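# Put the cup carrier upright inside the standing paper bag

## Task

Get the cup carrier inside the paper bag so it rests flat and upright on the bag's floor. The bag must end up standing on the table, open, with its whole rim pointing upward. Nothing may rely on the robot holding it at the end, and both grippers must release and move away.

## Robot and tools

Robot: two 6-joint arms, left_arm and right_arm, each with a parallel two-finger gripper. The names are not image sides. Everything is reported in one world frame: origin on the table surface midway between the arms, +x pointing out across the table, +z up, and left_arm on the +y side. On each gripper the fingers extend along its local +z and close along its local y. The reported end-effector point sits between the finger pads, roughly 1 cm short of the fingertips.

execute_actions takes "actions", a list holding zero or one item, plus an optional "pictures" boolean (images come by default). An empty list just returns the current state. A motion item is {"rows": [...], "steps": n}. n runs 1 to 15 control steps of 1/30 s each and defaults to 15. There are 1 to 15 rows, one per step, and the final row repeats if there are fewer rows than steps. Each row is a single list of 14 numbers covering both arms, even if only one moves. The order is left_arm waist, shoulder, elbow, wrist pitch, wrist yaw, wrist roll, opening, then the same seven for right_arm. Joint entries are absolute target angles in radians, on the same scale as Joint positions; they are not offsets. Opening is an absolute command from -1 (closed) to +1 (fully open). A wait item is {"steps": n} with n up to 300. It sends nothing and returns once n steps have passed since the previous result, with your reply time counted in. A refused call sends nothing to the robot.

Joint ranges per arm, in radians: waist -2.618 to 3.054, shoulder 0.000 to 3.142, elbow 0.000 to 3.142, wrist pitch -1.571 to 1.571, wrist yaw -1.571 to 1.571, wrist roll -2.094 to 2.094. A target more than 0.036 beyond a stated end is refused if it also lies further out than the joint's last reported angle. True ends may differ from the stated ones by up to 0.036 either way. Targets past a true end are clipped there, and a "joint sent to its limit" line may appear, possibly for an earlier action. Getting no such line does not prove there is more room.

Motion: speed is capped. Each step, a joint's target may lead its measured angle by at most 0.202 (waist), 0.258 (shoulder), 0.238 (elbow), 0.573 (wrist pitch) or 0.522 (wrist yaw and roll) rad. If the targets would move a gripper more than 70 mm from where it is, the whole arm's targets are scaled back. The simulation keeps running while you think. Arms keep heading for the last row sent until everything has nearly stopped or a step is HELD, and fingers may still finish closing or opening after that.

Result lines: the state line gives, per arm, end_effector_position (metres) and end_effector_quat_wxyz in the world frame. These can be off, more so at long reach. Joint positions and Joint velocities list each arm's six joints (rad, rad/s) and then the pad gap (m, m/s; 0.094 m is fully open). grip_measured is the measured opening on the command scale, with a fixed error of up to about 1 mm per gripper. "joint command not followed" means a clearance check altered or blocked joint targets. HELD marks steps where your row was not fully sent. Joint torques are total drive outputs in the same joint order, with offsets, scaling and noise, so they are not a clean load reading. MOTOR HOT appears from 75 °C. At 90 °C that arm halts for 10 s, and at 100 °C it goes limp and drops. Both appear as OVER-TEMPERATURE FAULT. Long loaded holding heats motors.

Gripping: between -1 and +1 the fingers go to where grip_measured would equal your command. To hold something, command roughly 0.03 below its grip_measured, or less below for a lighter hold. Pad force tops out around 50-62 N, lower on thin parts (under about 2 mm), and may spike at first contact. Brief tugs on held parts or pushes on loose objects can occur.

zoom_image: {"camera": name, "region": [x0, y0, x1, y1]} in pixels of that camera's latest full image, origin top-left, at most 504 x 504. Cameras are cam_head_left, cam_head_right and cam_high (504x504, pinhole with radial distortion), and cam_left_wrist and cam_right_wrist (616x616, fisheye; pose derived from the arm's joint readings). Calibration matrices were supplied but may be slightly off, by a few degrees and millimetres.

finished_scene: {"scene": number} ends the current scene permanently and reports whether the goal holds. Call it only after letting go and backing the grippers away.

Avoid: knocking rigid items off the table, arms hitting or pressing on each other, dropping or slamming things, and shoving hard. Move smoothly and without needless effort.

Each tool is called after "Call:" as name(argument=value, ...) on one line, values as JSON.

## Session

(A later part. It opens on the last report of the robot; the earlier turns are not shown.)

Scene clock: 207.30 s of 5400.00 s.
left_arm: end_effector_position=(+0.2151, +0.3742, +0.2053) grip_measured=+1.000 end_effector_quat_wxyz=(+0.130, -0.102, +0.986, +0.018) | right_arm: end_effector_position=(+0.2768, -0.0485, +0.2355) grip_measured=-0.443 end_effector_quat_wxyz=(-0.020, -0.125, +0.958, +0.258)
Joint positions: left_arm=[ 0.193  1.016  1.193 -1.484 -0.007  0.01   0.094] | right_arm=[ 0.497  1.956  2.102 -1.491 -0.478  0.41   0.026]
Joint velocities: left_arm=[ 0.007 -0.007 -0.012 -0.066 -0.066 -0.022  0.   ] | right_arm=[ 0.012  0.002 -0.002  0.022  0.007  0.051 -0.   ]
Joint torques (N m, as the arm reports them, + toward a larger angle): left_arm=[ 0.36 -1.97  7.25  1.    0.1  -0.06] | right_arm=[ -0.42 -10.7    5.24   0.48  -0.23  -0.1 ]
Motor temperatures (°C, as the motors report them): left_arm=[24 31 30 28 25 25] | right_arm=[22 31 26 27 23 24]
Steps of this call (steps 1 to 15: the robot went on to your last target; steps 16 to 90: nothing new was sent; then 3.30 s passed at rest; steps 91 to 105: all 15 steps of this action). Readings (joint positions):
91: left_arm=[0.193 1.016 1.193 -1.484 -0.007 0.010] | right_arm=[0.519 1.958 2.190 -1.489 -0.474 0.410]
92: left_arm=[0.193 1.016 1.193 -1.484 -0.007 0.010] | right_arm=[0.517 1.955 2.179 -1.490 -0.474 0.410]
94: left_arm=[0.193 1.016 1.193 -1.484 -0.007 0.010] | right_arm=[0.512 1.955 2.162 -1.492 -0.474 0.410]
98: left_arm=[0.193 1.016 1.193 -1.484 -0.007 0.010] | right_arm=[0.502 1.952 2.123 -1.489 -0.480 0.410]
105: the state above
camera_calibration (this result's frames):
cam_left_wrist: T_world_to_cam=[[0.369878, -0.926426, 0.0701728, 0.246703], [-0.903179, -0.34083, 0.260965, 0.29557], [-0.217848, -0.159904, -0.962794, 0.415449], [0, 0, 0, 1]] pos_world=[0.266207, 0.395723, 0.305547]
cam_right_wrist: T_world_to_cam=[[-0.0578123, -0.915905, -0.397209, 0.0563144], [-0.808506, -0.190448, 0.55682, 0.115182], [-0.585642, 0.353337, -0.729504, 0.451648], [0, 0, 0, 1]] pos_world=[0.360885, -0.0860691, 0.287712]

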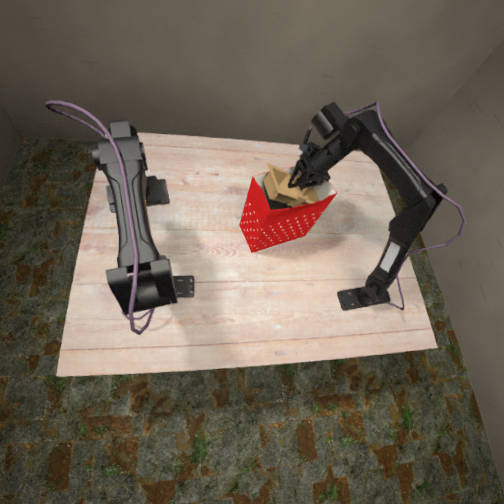

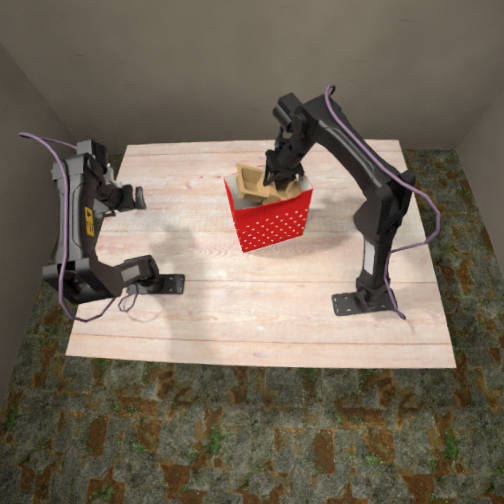

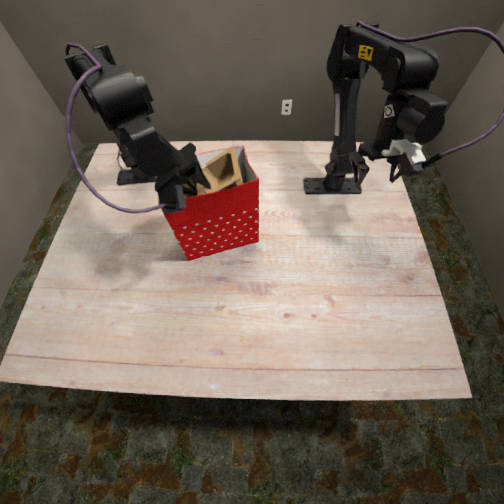

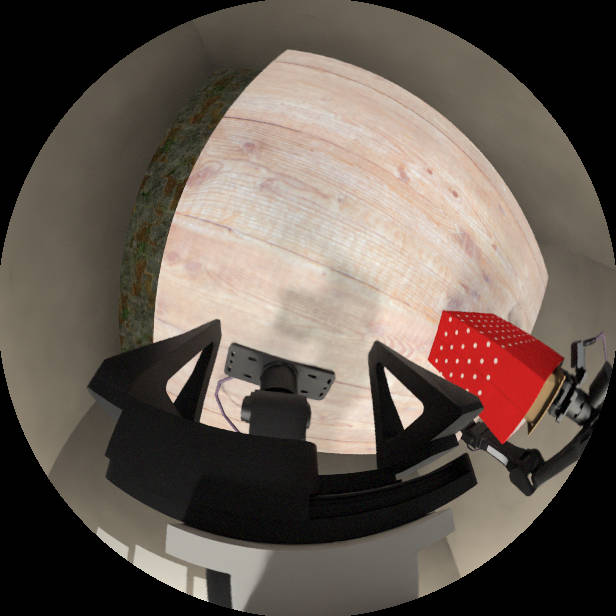

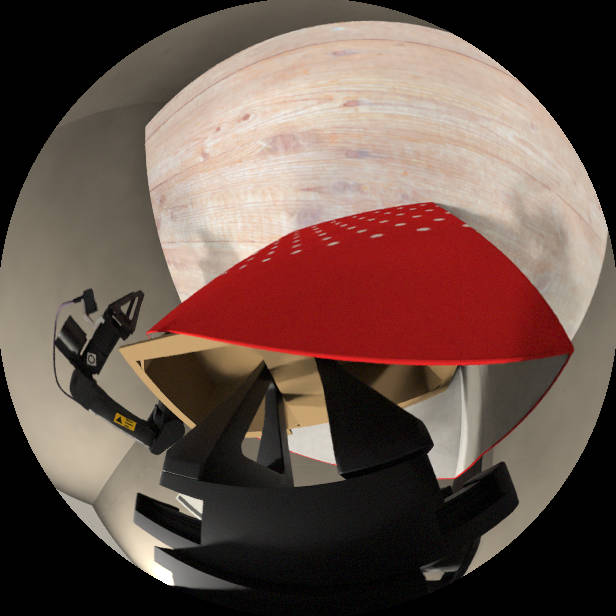

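Call:
execute_actions(actions=[{"rows":[[0.2,1.0,1.2,-1.5,0,0,1,0.52,1.94,2.05,-1.5,-0.4,0.42,-0.55],[0.2,1.0,1.2,-1.5,0,0,1,0.52,1.94,2.05,-1.5,-0.4,0.42,-0.55],[0.2,1.0,1.2,-1.5,0,0,1,0.52,1.94,2.05,-1.5,-0.4,0.42,-0.55],[0.2,1.0,1.2,-1.5,0,0,1,0.52,1.94,2.05,-1.5,-0.4,0.42,-0.55],[0.2,1.0,1.2,-1.5,0,0,1,0.52,1.94,2.05,-1.5,-0.4,0.42,-0.55],[0.2,1.0,1.2,-1.5,0,0,1,0.56,1.93,2.01,-1.5,-0.3,0.45,-0.55]],"steps":15}])

Scene clock: 214.87 s of 5400.00 s.
left_arm: end_effector_position=(+0.2151, +0.3742, +0.2053) grip_measured=+1.000 end_effector_quat_wxyz=(+0.130, -0.102, +0.986, +0.018) | right_arm: end_effector_position=(+0.2659, -0.0584, +0.2051) grip_measured=-0.443 end_effector_quat_wxyz=(-0.020, -0.128, +0.976, +0.174)
Joint positions: left_arm=[ 0.193  1.016  1.193 -1.484 -0.007  0.01   0.094] | right_arm=[ 0.559  1.948  2.022 -1.492 -0.317  0.44   0.026]
Joint velocities: left_arm=[ 0.022  0.007  0.002 -0.051 -0.037 -0.066  0.   ] | right_arm=[-0.007 -0.017  0.017 -0.051  0.125  0.11  -0.001]
Joint torques (N m, as the arm reports them, + toward a larger angle): left_arm=[ 0.37 -1.95  7.25  1.01  0.1  -0.06] | right_arm=[ -0.01 -11.63   5.41   0.38  -0.18   0.02]
Motor temperatures (°C, as the motors report them): left_arm=[24 31 30 28 25 25] | right_arm=[22 31 26 27 23 24]
Steps of this call (steps 1 to 15: the robot went on to your last target; steps 16 to 90: nothing new was sent; then 4.07 s passed at rest; steps 91 to 105: all 15 steps of this action). Readings (joint positions):
91: left_arm=[0.193 1.016 1.193 -1.484 -0.007 0.010] | right_arm=[0.499 1.954 2.095 -1.489 -0.467 0.410]
92: left_arm=[0.193 1.016 1.193 -1.484 -0.007 0.010] | right_arm=[0.502 1.952 2.086 -1.489 -0.453 0.411]
94: left_arm=[0.193 1.016 1.193 -1.484 -0.007 0.010] | right_arm=[0.509 1.952 2.071 -1.490 -0.434 0.412]
98: left_arm=[0.193 1.016 1.193 -1.484 -0.007 0.010] | right_arm=[0.537 1.948 2.036 -1.491 -0.367 0.427]
105: the state above
camera_calibration (this result's frames):
cam_left_wrist: T_world_to_cam=[[0.369878, -0.926426, 0.0701728, 0.246703], [-0.903179, -0.34083, 0.260965, 0.29557], [-0.217848, -0.159904, -0.962794, 0.415449], [0, 0, 0, 1]] pos_world=[0.266207, 0.395723, 0.305547]
cam_right_wrist: T_world_to_cam=[[-0.0458676, -0.970799, -0.23547, -0.00501529], [-0.821261, -0.0975493, 0.562152, 0.129102], [-0.568707, 0.219167, -0.792804, 0.427249], [0, 0, 0, 1]] pos_world=[0.348776, -0.0859138, 0.264969]

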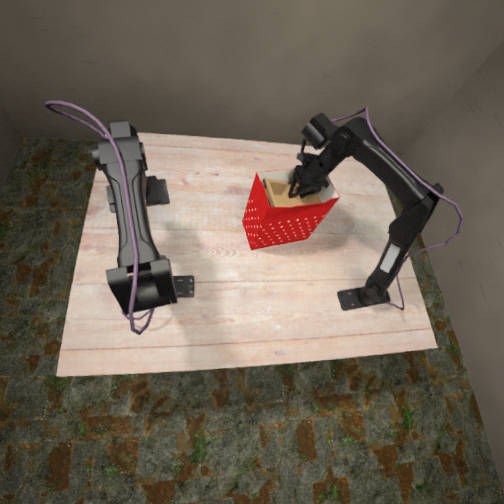

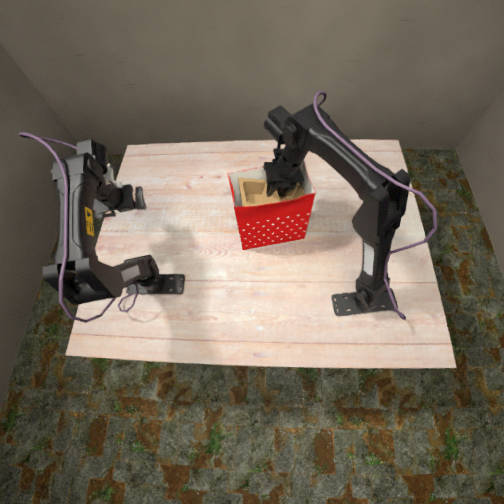

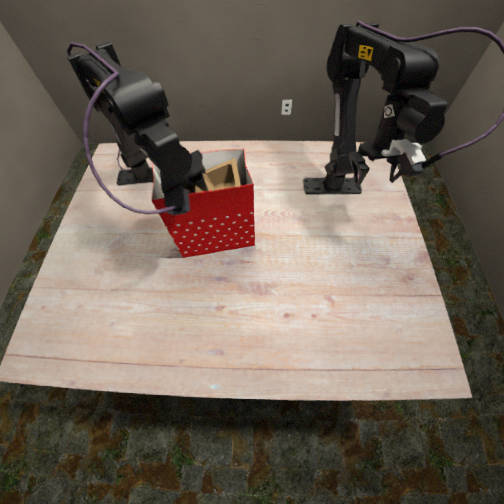

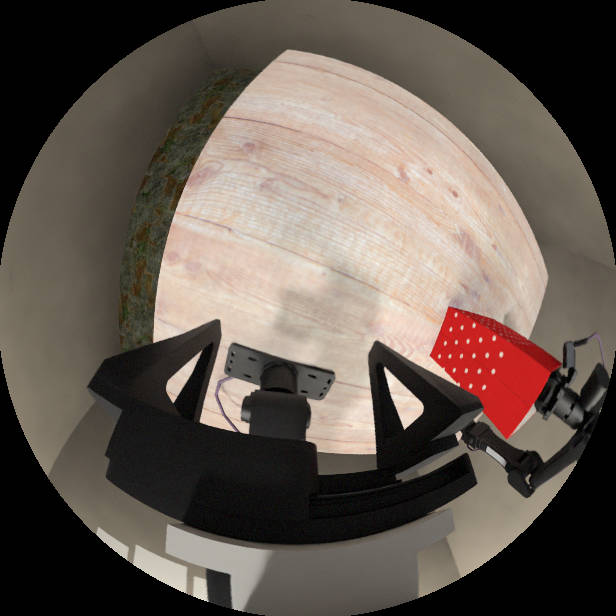

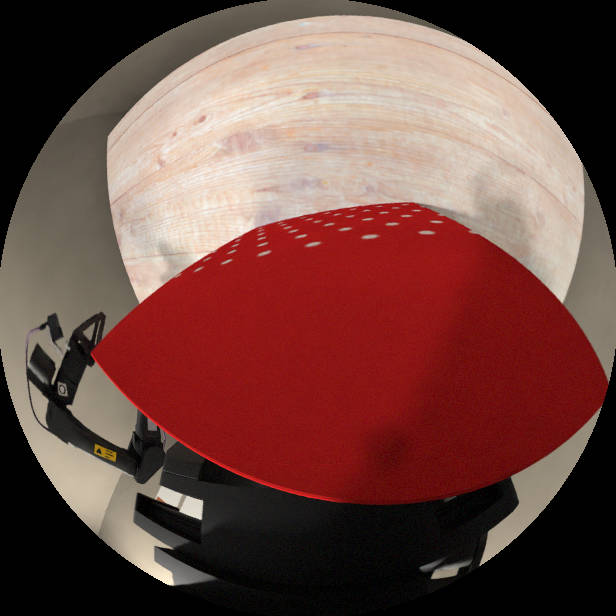

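Call:
execute_actions(actions=[{"rows":[[0.2,1.0,1.2,-1.5,0,0,1,0.63,1.93,2.0,-1.5,-0.1,0.45,-0.55]],"steps":15}])

Scene clock: 224.00 s of 5400.00 s.
left_arm: end_effector_position=(+0.2151, +0.3742, +0.2053) grip_measured=+1.000 end_effector_quat_wxyz=(+0.130, -0.102, +0.986, +0.018) | right_arm: end_effector_position=(+0.2686, -0.0642, +0.1975) grip_measured=-0.443 end_effector_quat_wxyz=(+0.031, -0.156, +0.983, +0.090)
Joint positions: left_arm=[ 0.193  1.016  1.193 -1.484 -0.007  0.01   0.094] | right_arm=[ 0.633  1.948  2.022 -1.492 -0.115  0.444  0.026]
Joint velocities: left_arm=[-0.007  0.002 -0.002  0.066  0.066 -0.007  0.   ] | right_arm=[-0.012 -0.012 -0.012  0.007  0.081  0.007  0.   ]
Joint torques (N m, as the arm reports them, + toward a larger angle): left_arm=[ 0.38 -1.96  7.28  1.    0.1  -0.06] | right_arm=[ -0.25 -11.59   4.54   0.34  -0.01   0.06]
Motor temperatures (°C, as the motors report them): left_arm=[24 31 30 28 25 25] | right_arm=[22 32 26 27 23 24]
Steps of this call (steps 1 to 30: the robot went on to your last target; steps 31 to 90: nothing new was sent; then 5.63 s passed at rest; steps 91 to 105: all 15 steps of this action). Readings (joint positions):
91: left_arm=[0.193 1.016 1.193 -1.484 -0.007 0.010] | right_arm=[0.567 1.948 2.022 -1.492 -0.273 0.444]
92: left_arm=[0.193 1.016 1.193 -1.484 -0.007 0.010] | right_arm=[0.580 1.948 2.022 -1.492 -0.235 0.444]
94: left_arm=[0.193 1.016 1.193 -1.484 -0.007 0.010] | right_arm=[0.609 1.948 2.022 -1.492 -0.187 0.444]
98: left_arm=[0.193 1.016 1.193 -1.484 -0.007 0.010] | right_arm=[0.633 1.948 2.022 -1.492 -0.145 0.444]
105: the state above
camera_calibration (this result's frames):
cam_left_wrist: T_world_to_cam=[[0.369878, -0.926426, 0.0701728, 0.246703], [-0.903179, -0.34083, 0.260965, 0.29557], [-0.217848, -0.159904, -0.962794, 0.415449], [0, 0, 0, 1]] pos_world=[0.266207, 0.395723, 0.305547]
cam_right_wrist: T_world_to_cam=[[0.0136468, -0.995997, -0.0883391, -0.0589123], [-0.885025, -0.0531473, 0.462499, 0.174715], [-0.465343, 0.0718708, -0.882208, 0.404438], [0, 0, 0, 1]] pos_world=[0.343633, -0.0784581, 0.270789]

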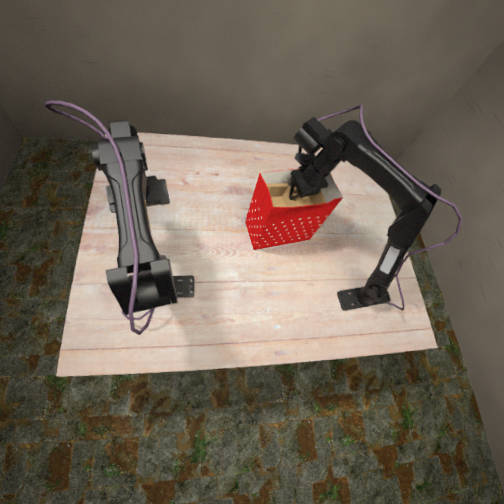

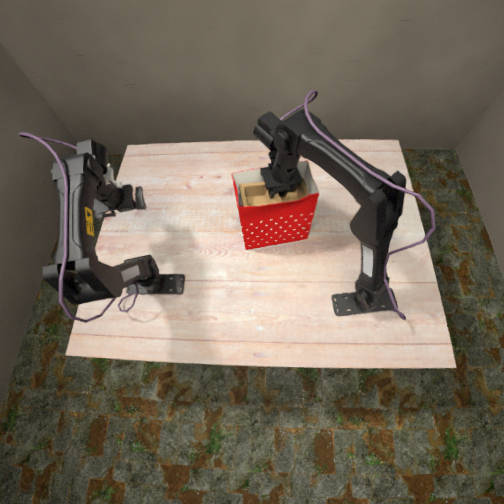

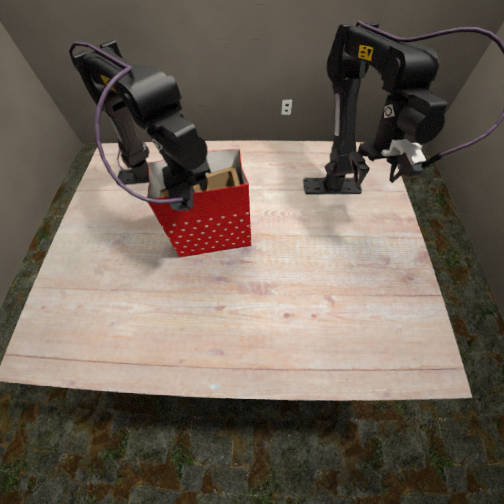

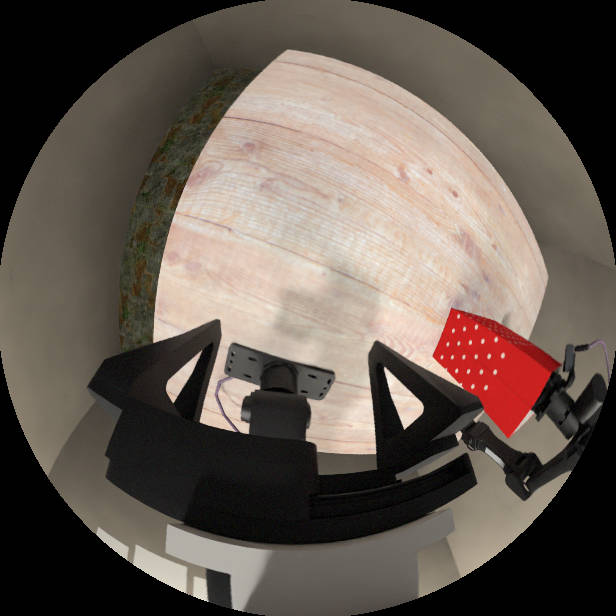

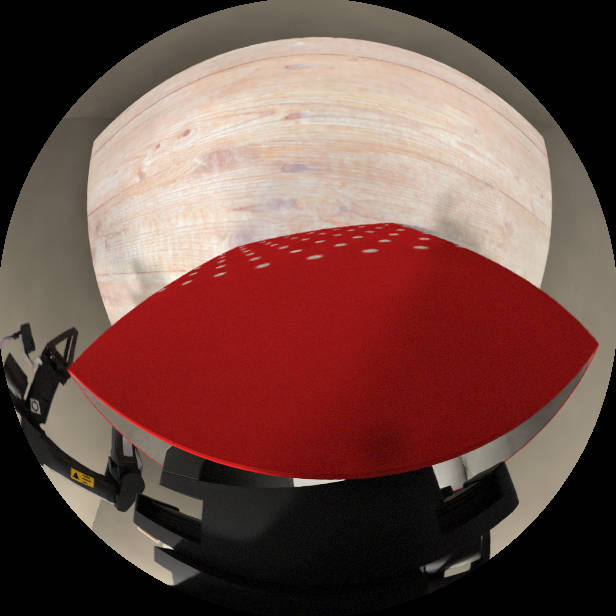

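Call:
execute_actions(actions=[{"rows":[[0.2,1.0,1.2,-1.5,0,0,1,0.69,1.96,2.0,-1.5,0,0.45,-0.55]],"steps":15}], pictures=false)

Call:
execute_actions(actions=[{"rows":[[0.2,1.0,1.2,-1.5,0,0,1,0.69,1.96,2.0,-1.5,0,0.45,0.1]],"steps":15}], pictures=false)

Call:
execute_actions(actions=[{"rows":[[0.2,1.0,1.2,-1.5,0,0,1,0.69,1.85,2.15,-1.5,0,0.45,0.1]],"steps":15}], pictures=false)

Call:
execute_actions(actions=[{"rows":[[0.2,1.0,1.2,-1.5,0,0,1,0.69,1.75,2.3,-1.5,0,0.45,0.1]],"steps":15}])

Scene clock: 236.07 s of 5400.00 s.
left_arm: end_effector_position=(+0.2151, +0.3742, +0.2053) grip_measured=+1.000 end_effector_quat_wxyz=(+0.130, -0.102, +0.986, +0.018) | right_arm: end_effector_position=(+0.2652, -0.0603, +0.1922) grip_measured=-0.443 end_effector_quat_wxyz=(+0.053, -0.181, +0.981, +0.047)
Joint positions: left_arm=[ 0.193  1.016  1.193 -1.484 -0.007  0.01   0.094] | right_arm=[ 0.691  1.959  2.022 -1.492 -0.014  0.444  0.026]
Joint velocities: left_arm=[ 0.022 -0.012 -0.007  0.022  0.007  0.037  0.   ] | right_arm=[-0.017 -0.002 -0.002 -0.037 -0.051 -0.022 -0.   ]
Joint torques (N m, as the arm reports them, + toward a larger angle): left_arm=[ 0.4  -1.98  7.32  1.01  0.09 -0.06] | right_arm=[  0.12 -10.12   4.58   0.36   0.09   0.07]
Motor temperatures (°C, as the motors report them): left_arm=[24 31 30 28 25 25] | right_arm=[22 32 26 27 23 24]
Steps of this call (steps 1 to 15: the robot went on to your last target; steps 16 to 90: nothing new was sent; then 8.57 s passed at rest; steps 91 to 105: all 15 steps of this action). Readings (joint positions):
91: left_arm=[0.193 1.016 1.193 -1.484 -0.007 0.010] | right_arm=[0.639 1.949 2.022 -1.492 -0.091 0.444]
92: left_arm=[0.193 1.016 1.193 -1.484 -0.007 0.010] | right_arm=[0.648 1.950 2.022 -1.492 -0.071 0.444]
94: left_arm=[0.193 1.016 1.193 -1.484 -0.007 0.010] | right_arm=[0.671 1.954 2.022 -1.492 -0.048 0.444]
98: left_arm=[0.193 1.016 1.193 -1.484 -0.007 0.010] | right_arm=[0.691 1.959 2.022 -1.492 -0.030 0.444]
105: the state above

Scene clock: 236.57 s of 5400.00 s.
left_arm: end_effector_position=(+0.2151, +0.3742, +0.2053) grip_measured=+1.000 end_effector_quat_wxyz=(+0.130, -0.102, +0.986, +0.018) | right_arm: end_effector_position=(+0.2656, -0.0607, +0.1922) grip_measured=+0.098 end_effector_quat_wxyz=(+0.054, -0.181, +0.981, +0.046)
Joint positions: left_arm=[ 0.193  1.016  1.193 -1.484 -0.007  0.01   0.094] | right_arm=[ 0.691  1.959  2.022 -1.492 -0.011  0.444  0.052]
Joint velocities: left_arm=[-0.012 -0.012 -0.007 -0.051  0.007 -0.037  0.   ] | right_arm=[ 0.002  0.002 -0.007  0.007 -0.081 -0.051  0.   ]
Joint torques (N m, as the arm reports them, + toward a larger angle): left_arm=[ 0.38 -1.97  7.29  1.    0.09 -0.04] | right_arm=[ -0.18 -10.23   4.62   0.38   0.1    0.02]
Motor temperatures (°C, as the motors report them): left_arm=[24 31 30 28 25 25] | right_arm=[22 32 26 27 23 24]
Steps of this call (steps 1 to 15: all 15 steps of this action). Readings (joint positions):
1: left_arm=[0.193 1.016 1.193 -1.484 -0.007 0.010] | right_arm=[0.691 1.959 2.022 -1.492 -0.014 0.444]
2: left_arm=[0.193 1.016 1.193 -1.484 -0.007 0.010] | right_arm=[0.691 1.959 2.022 -1.492 -0.013 0.444]
4: left_arm=[0.193 1.016 1.193 -1.484 -0.007 0.010] | right_arm=[0.691 1.959 2.022 -1.492 -0.013 0.444]
8: left_arm=[0.193 1.016 1.193 -1.484 -0.007 0.010] | right_arm=[0.691 1.959 2.022 -1.492 -0.011 0.444]
15: the state above

Scene clock: 237.07 s of 5400.00 s.
left_arm: end_effector_position=(+0.2151, +0.3742, +0.2053) grip_measured=+1.000 end_effector_quat_wxyz=(+0.130, -0.102, +0.986, +0.018) | right_arm: end_effector_position=(+0.2674, -0.0591, +0.2674) grip_measured=+0.098 end_effector_quat_wxyz=(+0.143, -0.179, +0.967, +0.110)
Joint positions: left_arm=[ 0.193  1.016  1.193 -1.484 -0.007  0.01   0.094] | right_arm=[ 0.691  1.848  2.136 -1.496 -0.01   0.444  0.052]
Joint velocities: left_arm=[ 0.002  0.002 -0.007 -0.066 -0.095  0.022  0.   ] | right_arm=[-0.007  0.032  0.012 -0.037 -0.007 -0.037 -0.   ]
Joint torques (N m, as the arm reports them, + toward a larger angle): left_arm=[ 0.4  -1.95  7.29  1.    0.09 -0.05] | right_arm=[-0.21 -8.94  7.37  0.77  0.07  0.03]
Motor temperatures (°C, as the motors report them): left_arm=[24 31 30 28 25 25] | right_arm=[22 32 26 27 23 24]
Steps of this call (steps 1 to 15: all 15 steps of this action). Readings (joint positions):
1: left_arm=[0.193 1.016 1.193 -1.484 -0.007 0.010] | right_arm=[0.691 1.955 2.034 -1.496 -0.011 0.444]
2: left_arm=[0.193 1.016 1.193 -1.484 -0.007 0.010] | right_arm=[0.691 1.950 2.052 -1.498 -0.011 0.444]
4: left_arm=[0.193 1.016 1.193 -1.484 -0.007 0.010] | right_arm=[0.691 1.918 2.090 -1.496 -0.011 0.444]
8: left_arm=[0.193 1.016 1.193 -1.484 -0.007 0.010] | right_arm=[0.691 1.847 2.132 -1.496 -0.011 0.444]
15: the state above

Scene clock: 237.57 s of 5400.00 s.
left_arm: end_effector_position=(+0.2151, +0.3742, +0.2053) grip_measured=+1.000 end_effector_quat_wxyz=(+0.130, -0.102, +0.986, +0.018) | right_arm: end_effector_position=(+0.2604, -0.0666, +0.3538) grip_measured=+0.098 end_effector_quat_wxyz=(+0.243, -0.174, +0.937, +0.181)
Joint positions: left_arm=[ 0.193  1.016  1.193 -1.484 -0.007  0.01   0.094] | right_arm=[ 0.691  1.744  2.288 -1.498 -0.009  0.444  0.052]
Joint velocities: left_arm=[-0.002  0.002  0.002 -0.051 -0.022 -0.051  0.   ] | right_arm=[-0.007  0.076  0.002  0.007 -0.037  0.007  0.001]
Joint torques (N m, as the arm reports them, + toward a larger angle): left_arm=[ 0.36 -1.96  7.28  1.    0.08 -0.05] | right_arm=[-0.12 -7.29  6.56  1.16  0.09  0.  ]
Motor temperatures (°C, as the motors report them): left_arm=[24 31 30 28 25 25] | right_arm=[22 32 26 27 23 24]
Steps of this call (steps 1 to 15: all 15 steps of this action). Readings (joint positions):
1: left_arm=[0.193 1.016 1.193 -1.484 -0.007 0.010] | right_arm=[0.691 1.847 2.153 -1.504 -0.010 0.444]
2: left_arm=[0.193 1.016 1.193 -1.484 -0.007 0.010] | right_arm=[0.691 1.846 2.177 -1.504 -0.010 0.444]
4: left_arm=[0.193 1.016 1.193 -1.484 -0.007 0.010] | right_arm=[0.691 1.822 2.228 -1.501 -0.010 0.444]
8: left_arm=[0.193 1.016 1.193 -1.484 -0.007 0.010] | right_arm=[0.691 1.749 2.280 -1.498 -0.010 0.444]
15: the state above
camera_calibration (this result's frames):
cam_left_wrist: T_world_to_cam=[[0.369878, -0.926426, 0.0701728, 0.246703], [-0.903179, -0.34083, 0.260965, 0.29557], [-0.217848, -0.159904, -0.962794, 0.415449], [0, 0, 0, 1]] pos_world=[0.266207, 0.395723, 0.305547]
cam_right_wrist: T_world_to_cam=[[0.112287, -0.942491, -0.314806, 0.01064], [-0.988947, -0.136867, 0.0570198, 0.26001], [-0.0968273, 0.304924, -0.947442, 0.481344], [0, 0, 0, 1]] pos_world=[0.302548, -0.101158, 0.444569]

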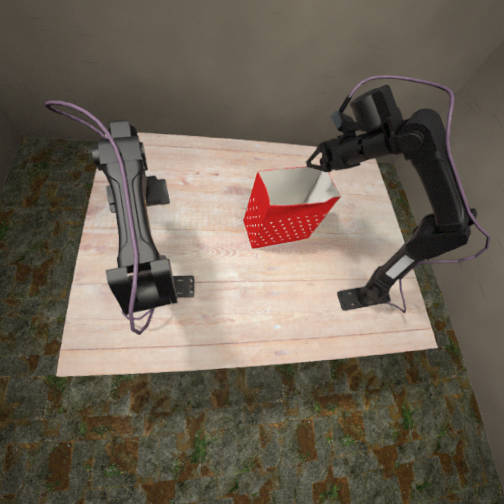

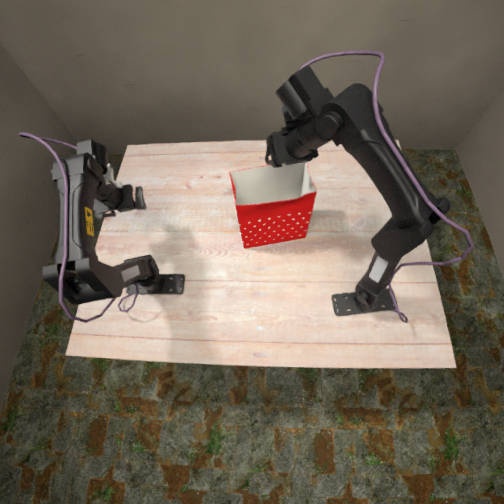

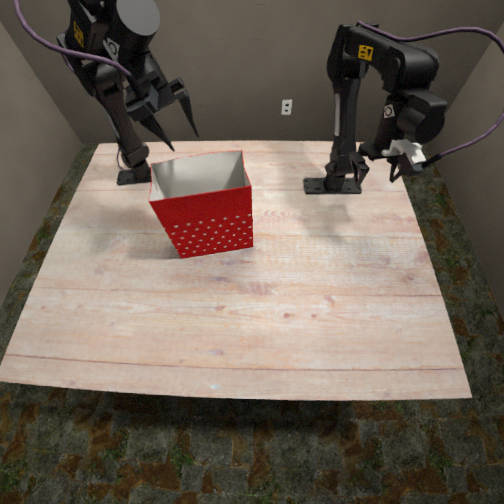

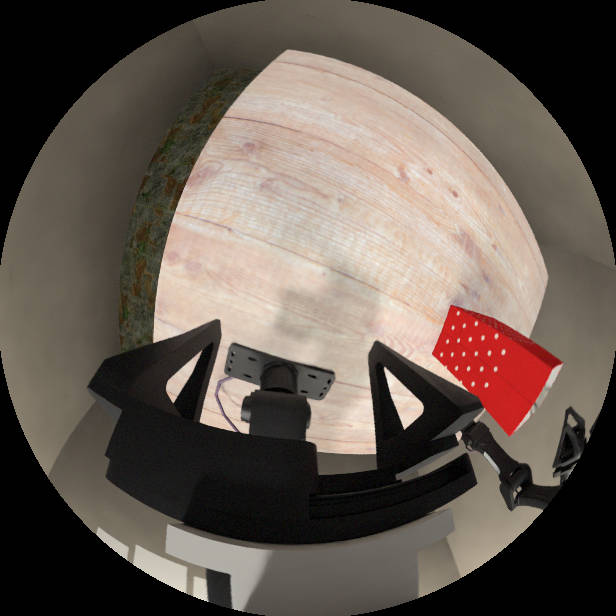

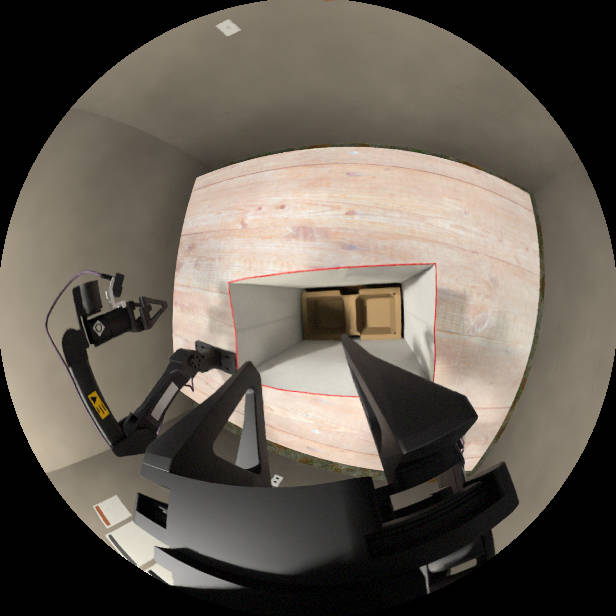

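Looks flat at the bottom; the arm is clear.

Call:
finished_scene(scene=2)

The scene is finished: the task was done.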